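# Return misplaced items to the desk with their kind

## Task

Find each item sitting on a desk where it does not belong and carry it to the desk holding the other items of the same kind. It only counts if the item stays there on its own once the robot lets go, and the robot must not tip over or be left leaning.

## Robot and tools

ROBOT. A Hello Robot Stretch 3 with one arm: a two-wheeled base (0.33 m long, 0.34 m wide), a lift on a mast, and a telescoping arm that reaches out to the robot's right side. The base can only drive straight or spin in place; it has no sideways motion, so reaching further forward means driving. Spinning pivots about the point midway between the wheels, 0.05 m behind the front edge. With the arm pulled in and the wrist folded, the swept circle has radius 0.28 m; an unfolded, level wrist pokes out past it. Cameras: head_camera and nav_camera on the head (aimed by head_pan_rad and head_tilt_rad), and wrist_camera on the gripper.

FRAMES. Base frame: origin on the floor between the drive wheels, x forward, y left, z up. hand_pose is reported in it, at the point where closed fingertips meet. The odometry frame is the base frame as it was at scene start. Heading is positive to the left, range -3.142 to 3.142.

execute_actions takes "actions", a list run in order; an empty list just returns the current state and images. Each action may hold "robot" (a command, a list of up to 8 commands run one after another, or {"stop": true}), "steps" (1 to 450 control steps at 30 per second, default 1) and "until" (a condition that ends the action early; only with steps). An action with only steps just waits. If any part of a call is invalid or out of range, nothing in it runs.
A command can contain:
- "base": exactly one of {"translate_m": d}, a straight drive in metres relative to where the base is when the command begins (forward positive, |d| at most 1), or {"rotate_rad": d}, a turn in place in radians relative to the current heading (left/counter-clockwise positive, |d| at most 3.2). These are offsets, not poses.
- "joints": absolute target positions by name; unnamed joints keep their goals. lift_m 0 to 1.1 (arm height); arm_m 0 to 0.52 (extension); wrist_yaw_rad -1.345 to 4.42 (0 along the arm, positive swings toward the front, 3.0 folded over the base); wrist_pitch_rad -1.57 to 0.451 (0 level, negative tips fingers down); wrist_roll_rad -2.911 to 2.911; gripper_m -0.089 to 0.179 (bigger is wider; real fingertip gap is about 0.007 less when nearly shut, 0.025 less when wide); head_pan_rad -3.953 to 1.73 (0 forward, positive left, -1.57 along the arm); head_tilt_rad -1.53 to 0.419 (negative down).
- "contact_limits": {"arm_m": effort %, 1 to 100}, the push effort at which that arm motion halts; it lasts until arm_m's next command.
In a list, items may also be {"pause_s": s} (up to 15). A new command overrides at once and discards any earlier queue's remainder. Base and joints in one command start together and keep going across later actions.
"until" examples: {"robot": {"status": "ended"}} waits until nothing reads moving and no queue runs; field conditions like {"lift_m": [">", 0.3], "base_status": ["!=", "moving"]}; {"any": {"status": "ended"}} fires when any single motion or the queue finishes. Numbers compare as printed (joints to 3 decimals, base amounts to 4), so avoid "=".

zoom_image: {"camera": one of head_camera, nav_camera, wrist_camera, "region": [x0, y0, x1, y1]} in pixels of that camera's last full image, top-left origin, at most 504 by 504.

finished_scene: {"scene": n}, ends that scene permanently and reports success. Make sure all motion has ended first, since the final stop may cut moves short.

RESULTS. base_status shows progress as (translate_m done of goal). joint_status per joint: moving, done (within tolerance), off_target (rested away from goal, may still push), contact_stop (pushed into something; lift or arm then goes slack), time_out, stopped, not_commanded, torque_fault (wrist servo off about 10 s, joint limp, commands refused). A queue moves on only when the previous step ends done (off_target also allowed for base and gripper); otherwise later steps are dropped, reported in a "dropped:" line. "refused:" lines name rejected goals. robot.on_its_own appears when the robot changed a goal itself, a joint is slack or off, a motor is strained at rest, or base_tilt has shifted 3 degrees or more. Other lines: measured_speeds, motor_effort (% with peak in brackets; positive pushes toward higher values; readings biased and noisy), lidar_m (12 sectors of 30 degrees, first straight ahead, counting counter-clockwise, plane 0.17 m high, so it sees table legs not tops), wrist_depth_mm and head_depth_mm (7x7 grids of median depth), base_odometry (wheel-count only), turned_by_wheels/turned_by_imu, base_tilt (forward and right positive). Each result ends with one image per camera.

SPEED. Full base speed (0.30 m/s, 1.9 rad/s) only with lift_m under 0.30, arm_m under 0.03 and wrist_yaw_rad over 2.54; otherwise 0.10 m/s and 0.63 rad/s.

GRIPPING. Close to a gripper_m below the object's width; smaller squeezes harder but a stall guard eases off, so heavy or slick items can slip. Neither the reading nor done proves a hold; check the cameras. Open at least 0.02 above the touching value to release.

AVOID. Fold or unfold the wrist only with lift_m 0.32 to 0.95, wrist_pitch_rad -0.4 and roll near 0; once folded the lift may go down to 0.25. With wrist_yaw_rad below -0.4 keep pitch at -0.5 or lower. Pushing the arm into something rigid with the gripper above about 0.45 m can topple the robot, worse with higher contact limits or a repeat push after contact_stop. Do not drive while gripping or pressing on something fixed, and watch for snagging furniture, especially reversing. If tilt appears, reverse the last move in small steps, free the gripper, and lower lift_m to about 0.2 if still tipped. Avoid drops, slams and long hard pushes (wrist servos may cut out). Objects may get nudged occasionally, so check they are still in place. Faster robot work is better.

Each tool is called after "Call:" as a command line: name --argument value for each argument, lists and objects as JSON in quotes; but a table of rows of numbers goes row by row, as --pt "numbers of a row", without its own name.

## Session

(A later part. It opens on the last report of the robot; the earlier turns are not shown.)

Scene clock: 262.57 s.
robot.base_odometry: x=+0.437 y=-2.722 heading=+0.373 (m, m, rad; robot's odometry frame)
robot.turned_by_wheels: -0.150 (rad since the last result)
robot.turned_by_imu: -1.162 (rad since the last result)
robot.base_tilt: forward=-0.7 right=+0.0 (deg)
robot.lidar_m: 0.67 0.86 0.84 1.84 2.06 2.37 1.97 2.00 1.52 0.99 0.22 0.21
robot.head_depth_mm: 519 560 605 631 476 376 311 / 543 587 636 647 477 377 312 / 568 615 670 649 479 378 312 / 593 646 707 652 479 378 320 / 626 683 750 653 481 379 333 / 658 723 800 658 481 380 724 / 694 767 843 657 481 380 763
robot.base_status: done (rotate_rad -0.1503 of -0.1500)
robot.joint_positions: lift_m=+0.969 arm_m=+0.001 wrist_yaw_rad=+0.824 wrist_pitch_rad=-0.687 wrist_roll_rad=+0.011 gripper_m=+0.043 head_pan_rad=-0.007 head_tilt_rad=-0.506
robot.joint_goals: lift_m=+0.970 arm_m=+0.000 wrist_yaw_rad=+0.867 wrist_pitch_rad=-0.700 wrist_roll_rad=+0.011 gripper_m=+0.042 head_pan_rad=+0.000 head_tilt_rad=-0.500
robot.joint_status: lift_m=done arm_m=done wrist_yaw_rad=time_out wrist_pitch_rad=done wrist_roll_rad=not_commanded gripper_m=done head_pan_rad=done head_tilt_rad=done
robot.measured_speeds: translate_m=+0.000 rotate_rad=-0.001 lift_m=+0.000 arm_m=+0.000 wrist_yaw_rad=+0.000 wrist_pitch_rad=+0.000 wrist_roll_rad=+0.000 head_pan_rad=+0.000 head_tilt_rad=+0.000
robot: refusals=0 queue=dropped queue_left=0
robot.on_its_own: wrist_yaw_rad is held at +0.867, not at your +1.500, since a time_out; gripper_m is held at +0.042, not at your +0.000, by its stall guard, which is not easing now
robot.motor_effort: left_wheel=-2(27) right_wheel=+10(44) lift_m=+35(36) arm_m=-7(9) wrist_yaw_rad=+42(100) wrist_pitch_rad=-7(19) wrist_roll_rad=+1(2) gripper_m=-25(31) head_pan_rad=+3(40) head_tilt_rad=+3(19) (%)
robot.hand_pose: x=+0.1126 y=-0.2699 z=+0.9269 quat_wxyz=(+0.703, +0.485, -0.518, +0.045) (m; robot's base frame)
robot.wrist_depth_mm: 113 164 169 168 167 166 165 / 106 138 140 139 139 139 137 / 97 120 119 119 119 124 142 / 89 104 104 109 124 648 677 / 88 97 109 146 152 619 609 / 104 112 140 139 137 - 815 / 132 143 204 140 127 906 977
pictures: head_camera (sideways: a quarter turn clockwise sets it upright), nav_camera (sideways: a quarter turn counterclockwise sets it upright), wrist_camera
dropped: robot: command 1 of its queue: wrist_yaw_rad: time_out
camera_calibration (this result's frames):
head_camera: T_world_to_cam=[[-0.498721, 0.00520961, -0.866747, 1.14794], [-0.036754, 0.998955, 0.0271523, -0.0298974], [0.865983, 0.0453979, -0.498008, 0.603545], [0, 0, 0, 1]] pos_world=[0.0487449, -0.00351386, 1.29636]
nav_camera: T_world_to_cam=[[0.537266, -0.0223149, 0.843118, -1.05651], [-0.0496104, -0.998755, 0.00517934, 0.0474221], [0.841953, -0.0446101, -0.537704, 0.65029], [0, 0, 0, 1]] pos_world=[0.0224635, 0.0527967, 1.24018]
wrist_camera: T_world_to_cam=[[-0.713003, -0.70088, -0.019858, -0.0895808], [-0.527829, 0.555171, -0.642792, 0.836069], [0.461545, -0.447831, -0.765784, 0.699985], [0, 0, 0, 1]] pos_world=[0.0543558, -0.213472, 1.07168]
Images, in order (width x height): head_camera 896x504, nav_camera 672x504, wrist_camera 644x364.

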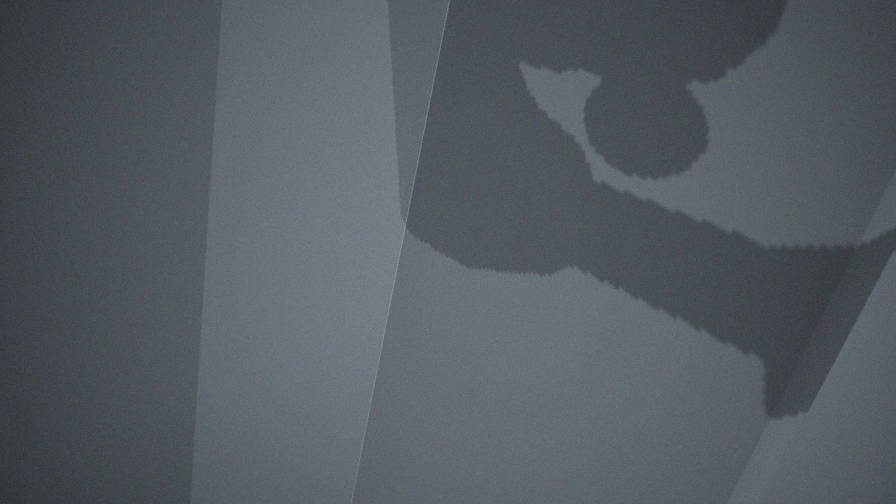

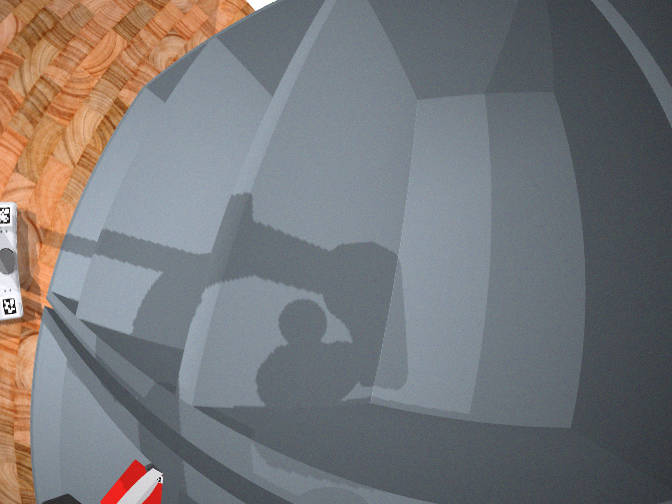

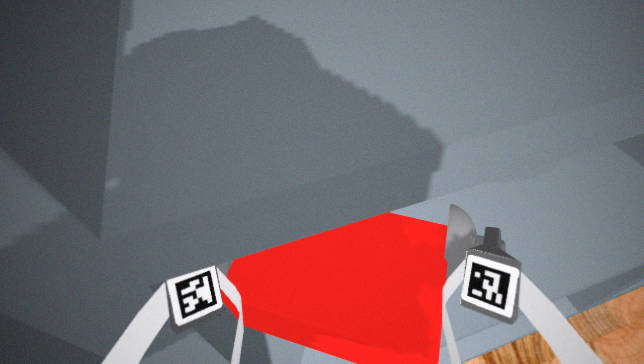

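Call:
execute_actions --actions '[{"robot":{"base":{"translate_m":-0.35},"joints":{"wrist_yaw_rad":0.82,"head_pan_rad":-1.0}},"steps":450,"until":{"robot":{"status":"ended"}}}]'

Scene clock: 270.07 s.
robot.base_odometry: x=+0.111 y=-2.850 heading=+0.373 (m, m, rad; robot's odometry frame)
robot.turned_by_wheels: +0.000 (rad since the last result)
robot.turned_by_imu: +0.001 (rad since the last result)
robot.base_tilt: forward=-0.7 right=-0.2 (deg)
robot.lidar_m: 0.53 1.09 1.96 2.00 2.19 1.69 1.63 1.68 1.39 0.97 1.04 0.52
robot.head_depth_mm: 931 985 991 1094 1144 1211 - / 1022 1099 1009 1215 1179 1034 367 / 987 1075 1015 764 1194 970 382 / 932 1014 1018 688 1193 940 1248 / 884 958 990 657 1195 948 1161 / 841 905 953 656 1126 942 821 / 801 861 909 655 1078 949 782
robot.base_status: done (translate_m -0.3500 of -0.3500)
robot.joint_positions: lift_m=+0.969 arm_m=+0.000 wrist_yaw_rad=+0.817 wrist_pitch_rad=-0.712 wrist_roll_rad=+0.011 gripper_m=+0.043 head_pan_rad=-0.993 head_tilt_rad=-0.506
robot.joint_goals: lift_m=+0.970 arm_m=+0.000 wrist_yaw_rad=+0.820 wrist_pitch_rad=-0.700 wrist_roll_rad=+0.011 gripper_m=+0.042 head_pan_rad=-1.000 head_tilt_rad=-0.500
robot.joint_status: lift_m=done arm_m=done wrist_yaw_rad=done wrist_pitch_rad=done wrist_roll_rad=not_commanded gripper_m=done head_pan_rad=done head_tilt_rad=done
robot.measured_speeds: translate_m=+0.000 rotate_rad=+0.000 lift_m=+0.000 arm_m=+0.000 wrist_yaw_rad=+0.000 wrist_pitch_rad=+0.000 wrist_roll_rad=+0.000 head_pan_rad=+0.000 head_tilt_rad=+0.000
robot: refusals=0 queue=done queue_left=0
robot.on_its_own: gripper_m is held at +0.042, not at your +0.000, by its stall guard, which is not easing now
robot.motor_effort: left_wheel=+1(7) right_wheel=-2(11) lift_m=+35(36) arm_m=-3(7) wrist_yaw_rad=+4(42) wrist_pitch_rad=+7(7) wrist_roll_rad=+1(1) gripper_m=-20(25) head_pan_rad=-4(42) head_tilt_rad=+4(3) (%)
robot.hand_pose: x=+0.1084 y=-0.2674 z=+0.9225 quat_wxyz=(+0.704, +0.490, -0.514, +0.034) (m; robot's base frame)
robot.wrist_depth_mm: 430 738 813 880 961 772 612 / 393 807 884 879 866 808 719 / 405 673 783 781 753 775 - / 456 584 669 687 - - - / 593 605 161 154 154 - - / - - 140 138 139 - - / 928 971 942 132 131 969 999
pictures: head_camera (sideways: a quarter turn clockwise sets it upright), nav_camera (sideways: a quarter turn counterclockwise sets it upright), wrist_camera
camera_calibration (this result's frames):
head_camera: T_world_to_cam=[[-0.271077, 0.418649, -0.866747, 1.14655], [0.812509, 0.582317, 0.0271523, -0.0350779], [0.516088, -0.696879, -0.498008, 0.605679], [0, 0, 0, 1]] pos_world=[0.0267213, -0.0374926, 1.29636]
nav_camera: T_world_to_cam=[[0.278103, -0.460229, 0.843118, -1.05493], [-0.860037, -0.510206, 0.00517933, 0.0523657], [0.42778, -0.726553, -0.537704, 0.652817], [0, 0, 0, 1]] pos_world=[0.0591521, 0.0155152, 1.24018]
wrist_camera: T_world_to_cam=[[-0.718486, -0.695289, -0.0187153, -0.0899056], [-0.53509, 0.569732, -0.623766, 0.816748], [0.444361, -0.438153, -0.781387, 0.718473], [0, 0, 0, 1]] pos_world=[0.0531768, -0.213037, 1.06918]
Images, in order (width x height): head_camera 896x504, nav_camera 672x504, wrist_camera 644x364.

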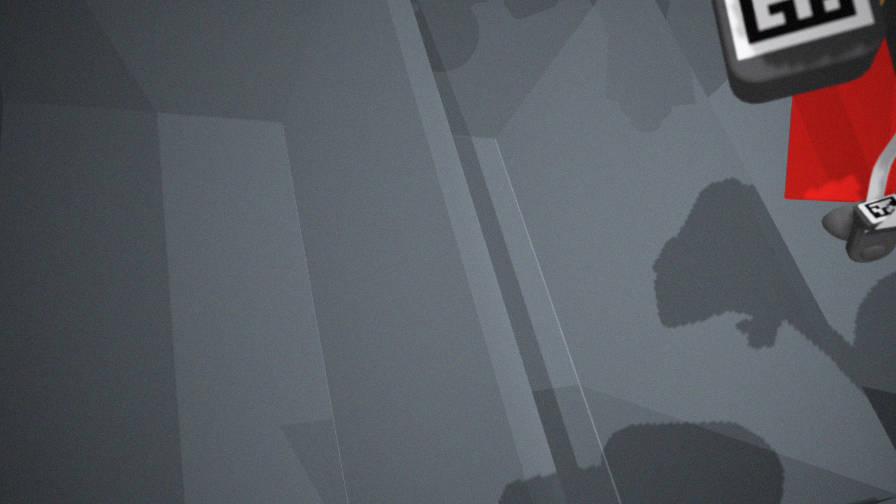

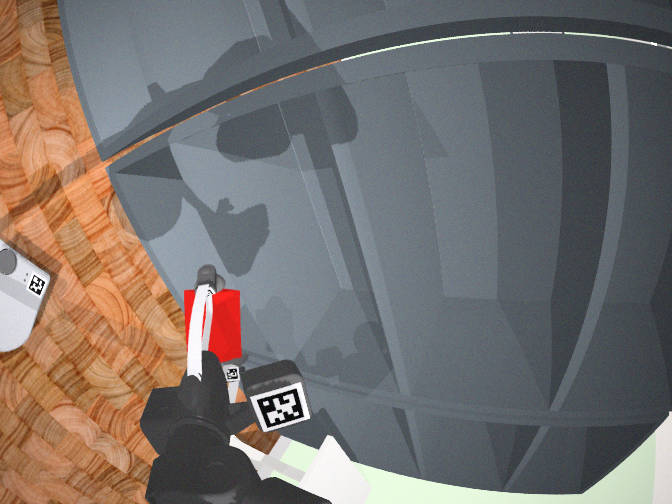

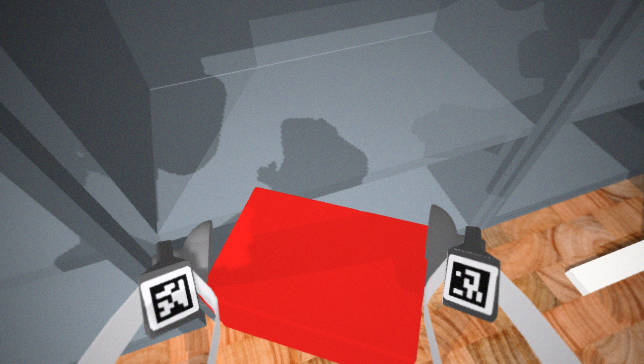

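Call:
execute_actions --actions '[{"robot":[{"base":{"rotate_rad":2.59},"joints":{"head_pan_rad":0}},{"base":{"translate_m":0.6}}],"steps":450,"until":{"robot":{"status":"ended"}}}]'

Scene clock: 286.17 s.
robot.base_odometry: x=-0.479 y=-2.743 heading=+2.963 (m, m, rad; robot's odometry frame)
robot.turned_by_wheels: +2.590 (rad since the last result)
robot.turned_by_imu: +2.635 (rad since the last result)
robot.base_tilt: forward=-0.8 right=+0.0 (deg)
robot.lidar_m: 1.45 1.07 1.66 1.47 1.90 1.42 1.12 1.44 1.46 1.91 1.94 1.31
robot.head_depth_mm: 1252 1356 1492 1182 928 1597 1314 / 1243 1348 1483 1223 894 1599 1318 / 1234 1334 1470 1229 899 1602 1329 / 1232 1330 1454 1222 903 1603 1318 / 1219 1331 1449 1237 902 1605 1327 / 1210 1315 1432 1224 908 1566 1325 / 1207 1308 1422 1235 907 1412 1293
robot.base_status: done (translate_m +0.6000 of +0.6000)
robot.joint_positions: lift_m=+0.969 arm_m=+0.000 wrist_yaw_rad=+0.817 wrist_pitch_rad=-0.712 wrist_roll_rad=+0.011 gripper_m=+0.043 head_pan_rad=-0.007 head_tilt_rad=-0.506
robot.joint_goals: lift_m=+0.970 arm_m=+0.000 wrist_yaw_rad=+0.820 wrist_pitch_rad=-0.700 wrist_roll_rad=+0.011 gripper_m=+0.042 head_pan_rad=+0.000 head_tilt_rad=-0.500
robot.joint_status: lift_m=done arm_m=done wrist_yaw_rad=done wrist_pitch_rad=done wrist_roll_rad=not_commanded gripper_m=done head_pan_rad=done head_tilt_rad=done
robot.measured_speeds: translate_m=+0.000 rotate_rad=+0.000 lift_m=+0.000 arm_m=+0.000 wrist_yaw_rad=+0.000 wrist_pitch_rad=+0.000 wrist_roll_rad=+0.000 head_pan_rad=+0.000 head_tilt_rad=+0.000
robot: refusals=0 queue=done queue_left=0
robot.on_its_own: gripper_m is held at +0.042, not at your +0.000, by its stall guard, which is not easing now
robot.motor_effort: left_wheel=-1(5) right_wheel=+1(8) lift_m=+36(35) arm_m=-4(3) wrist_yaw_rad=+3(3) wrist_pitch_rad=+6(7) wrist_roll_rad=+1(1) gripper_m=-20(20) head_pan_rad=+3(41) head_tilt_rad=+3(3) (%)
robot.hand_pose: x=+0.1084 y=-0.2674 z=+0.9225 quat_wxyz=(+0.704, +0.490, -0.514, +0.034) (m; robot's base frame)
robot.wrist_depth_mm: 714 716 746 - - - - / 598 - - - - - - / - - - - - - - / - - - - - - - / - - 161 155 154 - - / - - 140 139 138 - - / - 976 952 132 130 967 979
pictures: head_camera (sideways: a quarter turn clockwise sets it upright), nav_camera (sideways: a quarter turn counterclockwise sets it upright), wrist_camera
camera_calibration (this result's frames):
head_camera: T_world_to_cam=[[-0.498721, 0.00521616, -0.866747, 1.14794], [-0.0367409, 0.998956, 0.0271523, -0.0298974], [0.865984, 0.0453865, -0.498008, 0.603545], [0, 0, 0, 1]] pos_world=[0.0487448, -0.00351442, 1.29636]
nav_camera: T_world_to_cam=[[0.537265, -0.022322, 0.843118, -1.05651], [-0.0496235, -0.998755, 0.00517934, 0.0474222], [0.841952, -0.0446211, -0.537704, 0.65029], [0, 0, 0, 1]] pos_world=[0.0224642, 0.0527964, 1.24018]
wrist_camera: T_world_to_cam=[[-0.718204, -0.695581, -0.0186992, -0.0899601], [-0.535378, 0.569557, -0.623679, 0.816621], [0.44447, -0.437918, -0.781457, 0.718586], [0, 0, 0, 1]] pos_world=[0.0532012, -0.213005, 1.06917]
Images, in order (width x height): head_camera 896x504, nav_camera 672x504, wrist_camera 644x364.

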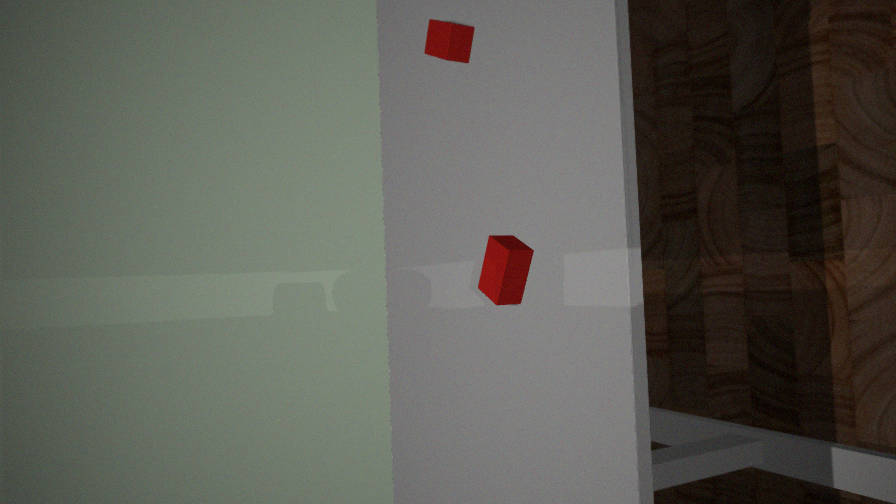

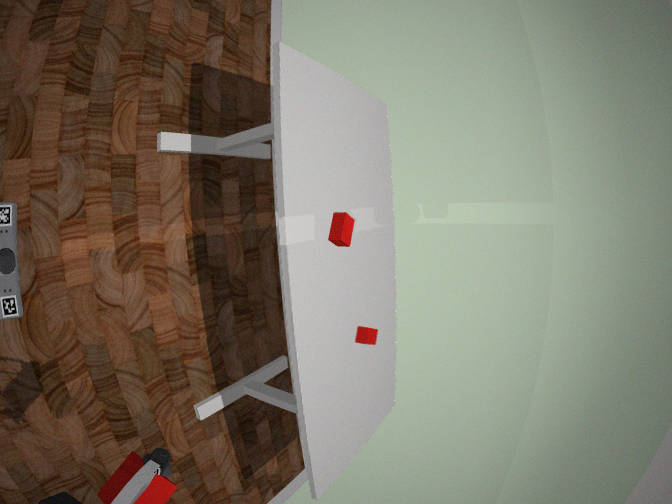

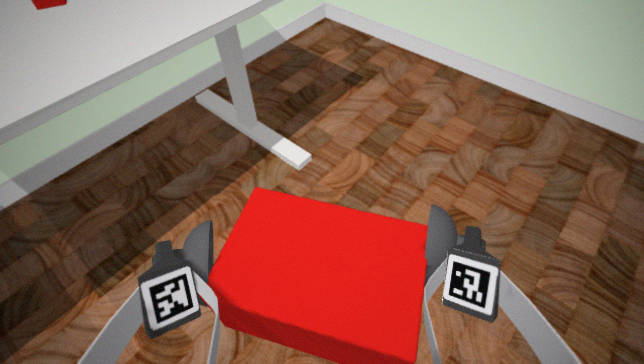

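Call:
execute_actions --actions '[{"robot":[{"base":{"translate_m":0.3}},{"base":{"rotate_rad":1.571},"joints":{"head_pan_rad":-1.57,"head_tilt_rad":-0.7,"wrist_yaw_rad":0.0}},{"base":{"translate_m":-0.2}}],"steps":450,"until":{"robot":{"status":"ended"}}}]'

Scene clock: 302.10 s.
robot.base_odometry: x=-0.739 y=-2.493 heading=-1.749 (m, m, rad; robot's odometry frame)
robot.turned_by_wheels: +1.571 (rad since the last result)
robot.turned_by_imu: +1.598 (rad since the last result)
robot.base_tilt: forward=-0.7 right=-0.1 (deg)
robot.lidar_m: 1.65 1.99 1.79 1.41 1.89 1.79 1.68 1.72 0.94 1.17 0.93 0.95
robot.head_depth_mm: 1000 1127 1184 949 - - - / 1000 1124 1185 883 - - - / 996 1115 1203 934 - - - / 997 1109 1192 913 734 1309 1197 / 989 1112 1186 917 738 663 1204 / 982 1100 1186 918 739 664 1209 / 978 1106 1183 924 740 666 1206
robot.base_status: done (translate_m -0.2000 of -0.2000)
robot.joint_positions: lift_m=+0.969 arm_m=+0.000 wrist_yaw_rad=+0.003 wrist_pitch_rad=-0.712 wrist_roll_rad=+0.011 gripper_m=+0.043 head_pan_rad=-1.563 head_tilt_rad=-0.691
robot.joint_goals: lift_m=+0.970 arm_m=+0.000 wrist_yaw_rad=+0.000 wrist_pitch_rad=-0.700 wrist_roll_rad=+0.011 gripper_m=+0.042 head_pan_rad=-1.570 head_tilt_rad=-0.700
robot.joint_status: lift_m=done arm_m=done wrist_yaw_rad=done wrist_pitch_rad=done wrist_roll_rad=not_commanded gripper_m=done head_pan_rad=done head_tilt_rad=done
robot.measured_speeds: translate_m=+0.000 rotate_rad=+0.000 lift_m=+0.000 arm_m=+0.000 wrist_yaw_rad=+0.000 wrist_pitch_rad=+0.000 wrist_roll_rad=+0.000 head_pan_rad=+0.000 head_tilt_rad=+0.000
robot: refusals=0 queue=done queue_left=0
robot.on_its_own: gripper_m is held at +0.042, not at your +0.000, by its stall guard, which is not easing now
robot.motor_effort: left_wheel=-1(6) right_wheel=+2(7) lift_m=+36(36) arm_m=-3(3) wrist_yaw_rad=-3(5) wrist_pitch_rad=+7(7) wrist_roll_rad=+1(1) gripper_m=-20(19) head_pan_rad=-4(40) head_tilt_rad=-3(17) (%)
robot.hand_pose: x=-0.0210 y=-0.3235 z=+0.9225 quat_wxyz=(+0.660, +0.246, -0.666, -0.247) (m; robot's base frame)
robot.wrist_depth_mm: 723 691 704 685 695 684 667 / 583 588 570 575 557 574 554 / 512 457 505 500 497 491 492 / 441 445 445 438 443 432 431 / 405 397 161 154 153 384 384 / 363 361 140 138 138 - - / 982 986 986 132 130 967 991
pictures: head_camera (sideways: a quarter turn clockwise sets it upright), nav_camera (sideways: a quarter turn counterclockwise sets it upright), wrist_camera
camera_calibration (this result's frames):
head_camera: T_world_to_cam=[[-0.00336903, 0.649962, -0.759959, 1.0057], [0.998345, 0.0458205, 0.0347626, -0.0461118], [0.0574161, -0.758584, -0.649041, 0.804966], [0, 0, 0, 1]] pos_world=[0.00320568, -0.0409194, 1.28835]
nav_camera: T_world_to_cam=[[-0.0132014, -0.683739, 0.729607, -0.90518], [-0.999368, 0.0330979, 0.0129347, 0.0431212], [-0.0329924, -0.728976, -0.683744, 0.845608], [0, 0, 0, 1]] pos_world=[0.0590429, -0.0039066, 1.23805]
wrist_camera: T_world_to_cam=[[-0.998846, 0.044248, -0.018693, 0.0114813], [0.0462398, 0.780349, -0.623632, 0.859618], [-0.0130074, -0.623777, -0.781494, 0.681854], [0, 0, 0, 1]] pos_world=[-0.0194114, -0.245986, 1.06917]
Images, in order (width x height): head_camera 896x504, nav_camera 672x504, wrist_camera 644x364.

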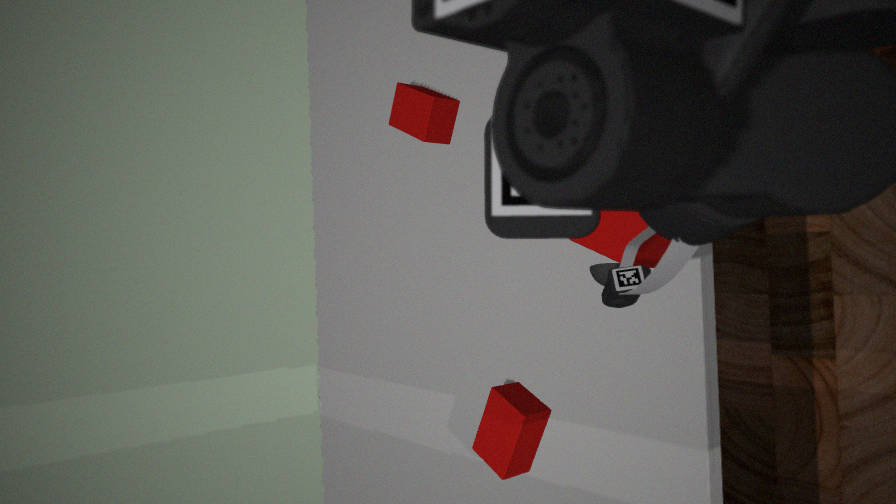

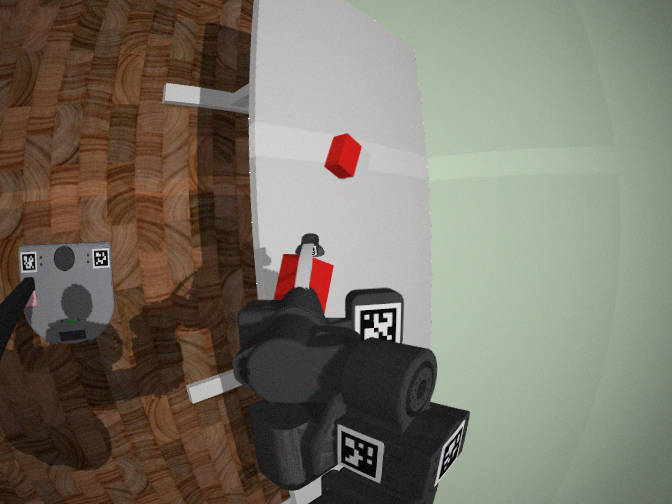

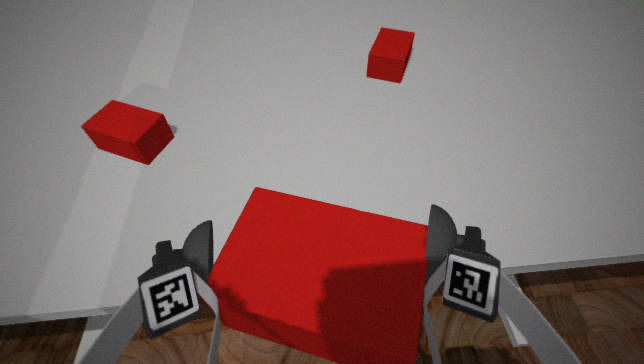

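Call:
execute_actions --actions '[{"robot":[{"joints":{"arm_m":0.2},"base":{"translate_m":0.05}},{"joints":{"lift_m":0.815}},{"joints":{"gripper_m":0.15}},{"joints":{"lift_m":0.95}},{"joints":{"arm_m":0.0}}],"steps":450,"until":{"robot":{"status":"ended"}}}]'

Scene clock: 319.50 s.
robot.base_odometry: x=-0.748 y=-2.542 heading=-1.749 (m, m, rad; robot's odometry frame)
robot.turned_by_wheels: +0.000 (rad since the last result)
robot.turned_by_imu: +0.000 (rad since the last result)
robot.base_tilt: forward=-0.8 right=-0.2 (deg)
robot.lidar_m: 1.60 1.95 1.76 1.41 1.90 1.84 1.73 1.76 0.97 1.17 0.89 1.55
robot.head_depth_mm: 1001 1120 1183 894 - - - / 995 1117 1189 881 - - - / 991 1109 1199 905 - - - / 989 1110 1186 914 732 982 1203 / 982 1109 1187 917 745 983 1205 / 979 1097 1179 914 739 663 1205 / 977 1086 1171 923 741 649 1205
robot.base_status: done (translate_m +0.0500 of +0.0500)
robot.joint_positions: lift_m=+0.949 arm_m=+0.000 wrist_yaw_rad=+0.002 wrist_pitch_rad=-0.713 wrist_roll_rad=+0.011 gripper_m=+0.150 head_pan_rad=-1.563 head_tilt_rad=-0.692
robot.joint_goals: lift_m=+0.950 arm_m=+0.000 wrist_yaw_rad=+0.000 wrist_pitch_rad=-0.700 wrist_roll_rad=+0.011 gripper_m=+0.150 head_pan_rad=-1.570 head_tilt_rad=-0.700
robot.joint_status: lift_m=done arm_m=done wrist_yaw_rad=done wrist_pitch_rad=done wrist_roll_rad=not_commanded gripper_m=done head_pan_rad=done head_tilt_rad=done
robot.measured_speeds: translate_m=+0.000 rotate_rad=+0.000 lift_m=+0.000 arm_m=+0.000 wrist_yaw_rad=+0.000 wrist_pitch_rad=+0.000 wrist_roll_rad=+0.000 head_pan_rad=+0.000 head_tilt_rad=+0.000
robot: refusals=0 queue=done queue_left=0
robot.motor_effort: left_wheel=-2(4) right_wheel=+1(7) lift_m=+38(42) arm_m=-3(6) wrist_yaw_rad=-1(3) wrist_pitch_rad=+7(7) wrist_roll_rad=+1(1) gripper_m=+1(82) head_pan_rad=-4(4) head_tilt_rad=-3(3) (%)
robot.hand_pose: x=-0.0212 y=-0.3233 z=+0.9022 quat_wxyz=(+0.659, +0.246, -0.666, -0.248) (m; robot's base frame)
robot.wrist_depth_mm: 659 667 649 647 626 639 624 / 554 547 543 551 546 542 540 / 476 447 463 475 476 460 457 / 417 419 414 385 411 413 411 / 378 380 371 368 368 374 367 / 339 - 347 346 - - - / 961 956 966 977 946 934 954
pictures: head_camera (sideways: a quarter turn clockwise sets it upright), nav_camera (sideways: a quarter turn counterclockwise sets it upright), wrist_camera
camera_calibration (this result's frames):
head_camera: T_world_to_cam=[[-0.00327448, 0.650072, -0.759866, 1.00558], [0.998351, 0.045669, 0.0347681, -0.0461189], [0.057304, -0.758499, -0.64915, 0.805108], [0, 0, 0, 1]] pos_world=[0.00319966, -0.0409171, 1.28834]
nav_camera: T_world_to_cam=[[-0.0133009, -0.683842, 0.729509, -0.905052], [-0.999364, 0.0332427, 0.0129406, 0.0431135], [-0.0331001, -0.728873, -0.683848, 0.845744], [0, 0, 0, 1]] pos_world=[0.0590423, -0.00390521, 1.23805]
wrist_camera: T_world_to_cam=[[-0.998788, 0.0455445, -0.0186571, 0.011256], [0.0472408, 0.780759, -0.623044, 0.846519], [-0.0138096, -0.62317, -0.781964, 0.666716], [0, 0, 0, 1]] pos_world=[-0.0195408, -0.245962, 1.04898]
Images, in order (width x height): head_camera 896x504, nav_camera 672x504, wrist_camera 644x364.

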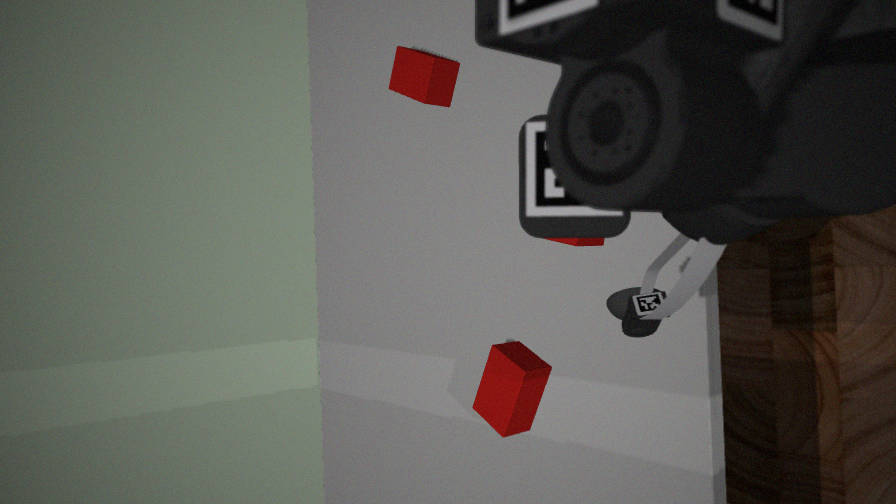

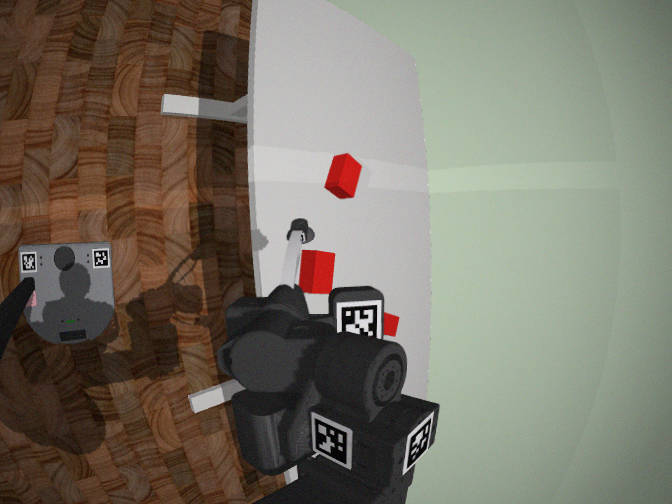

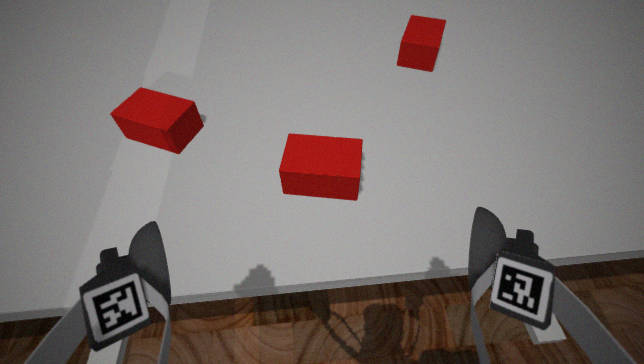

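Call:
finished_scene --scene 1

The scene is finished: the task was done.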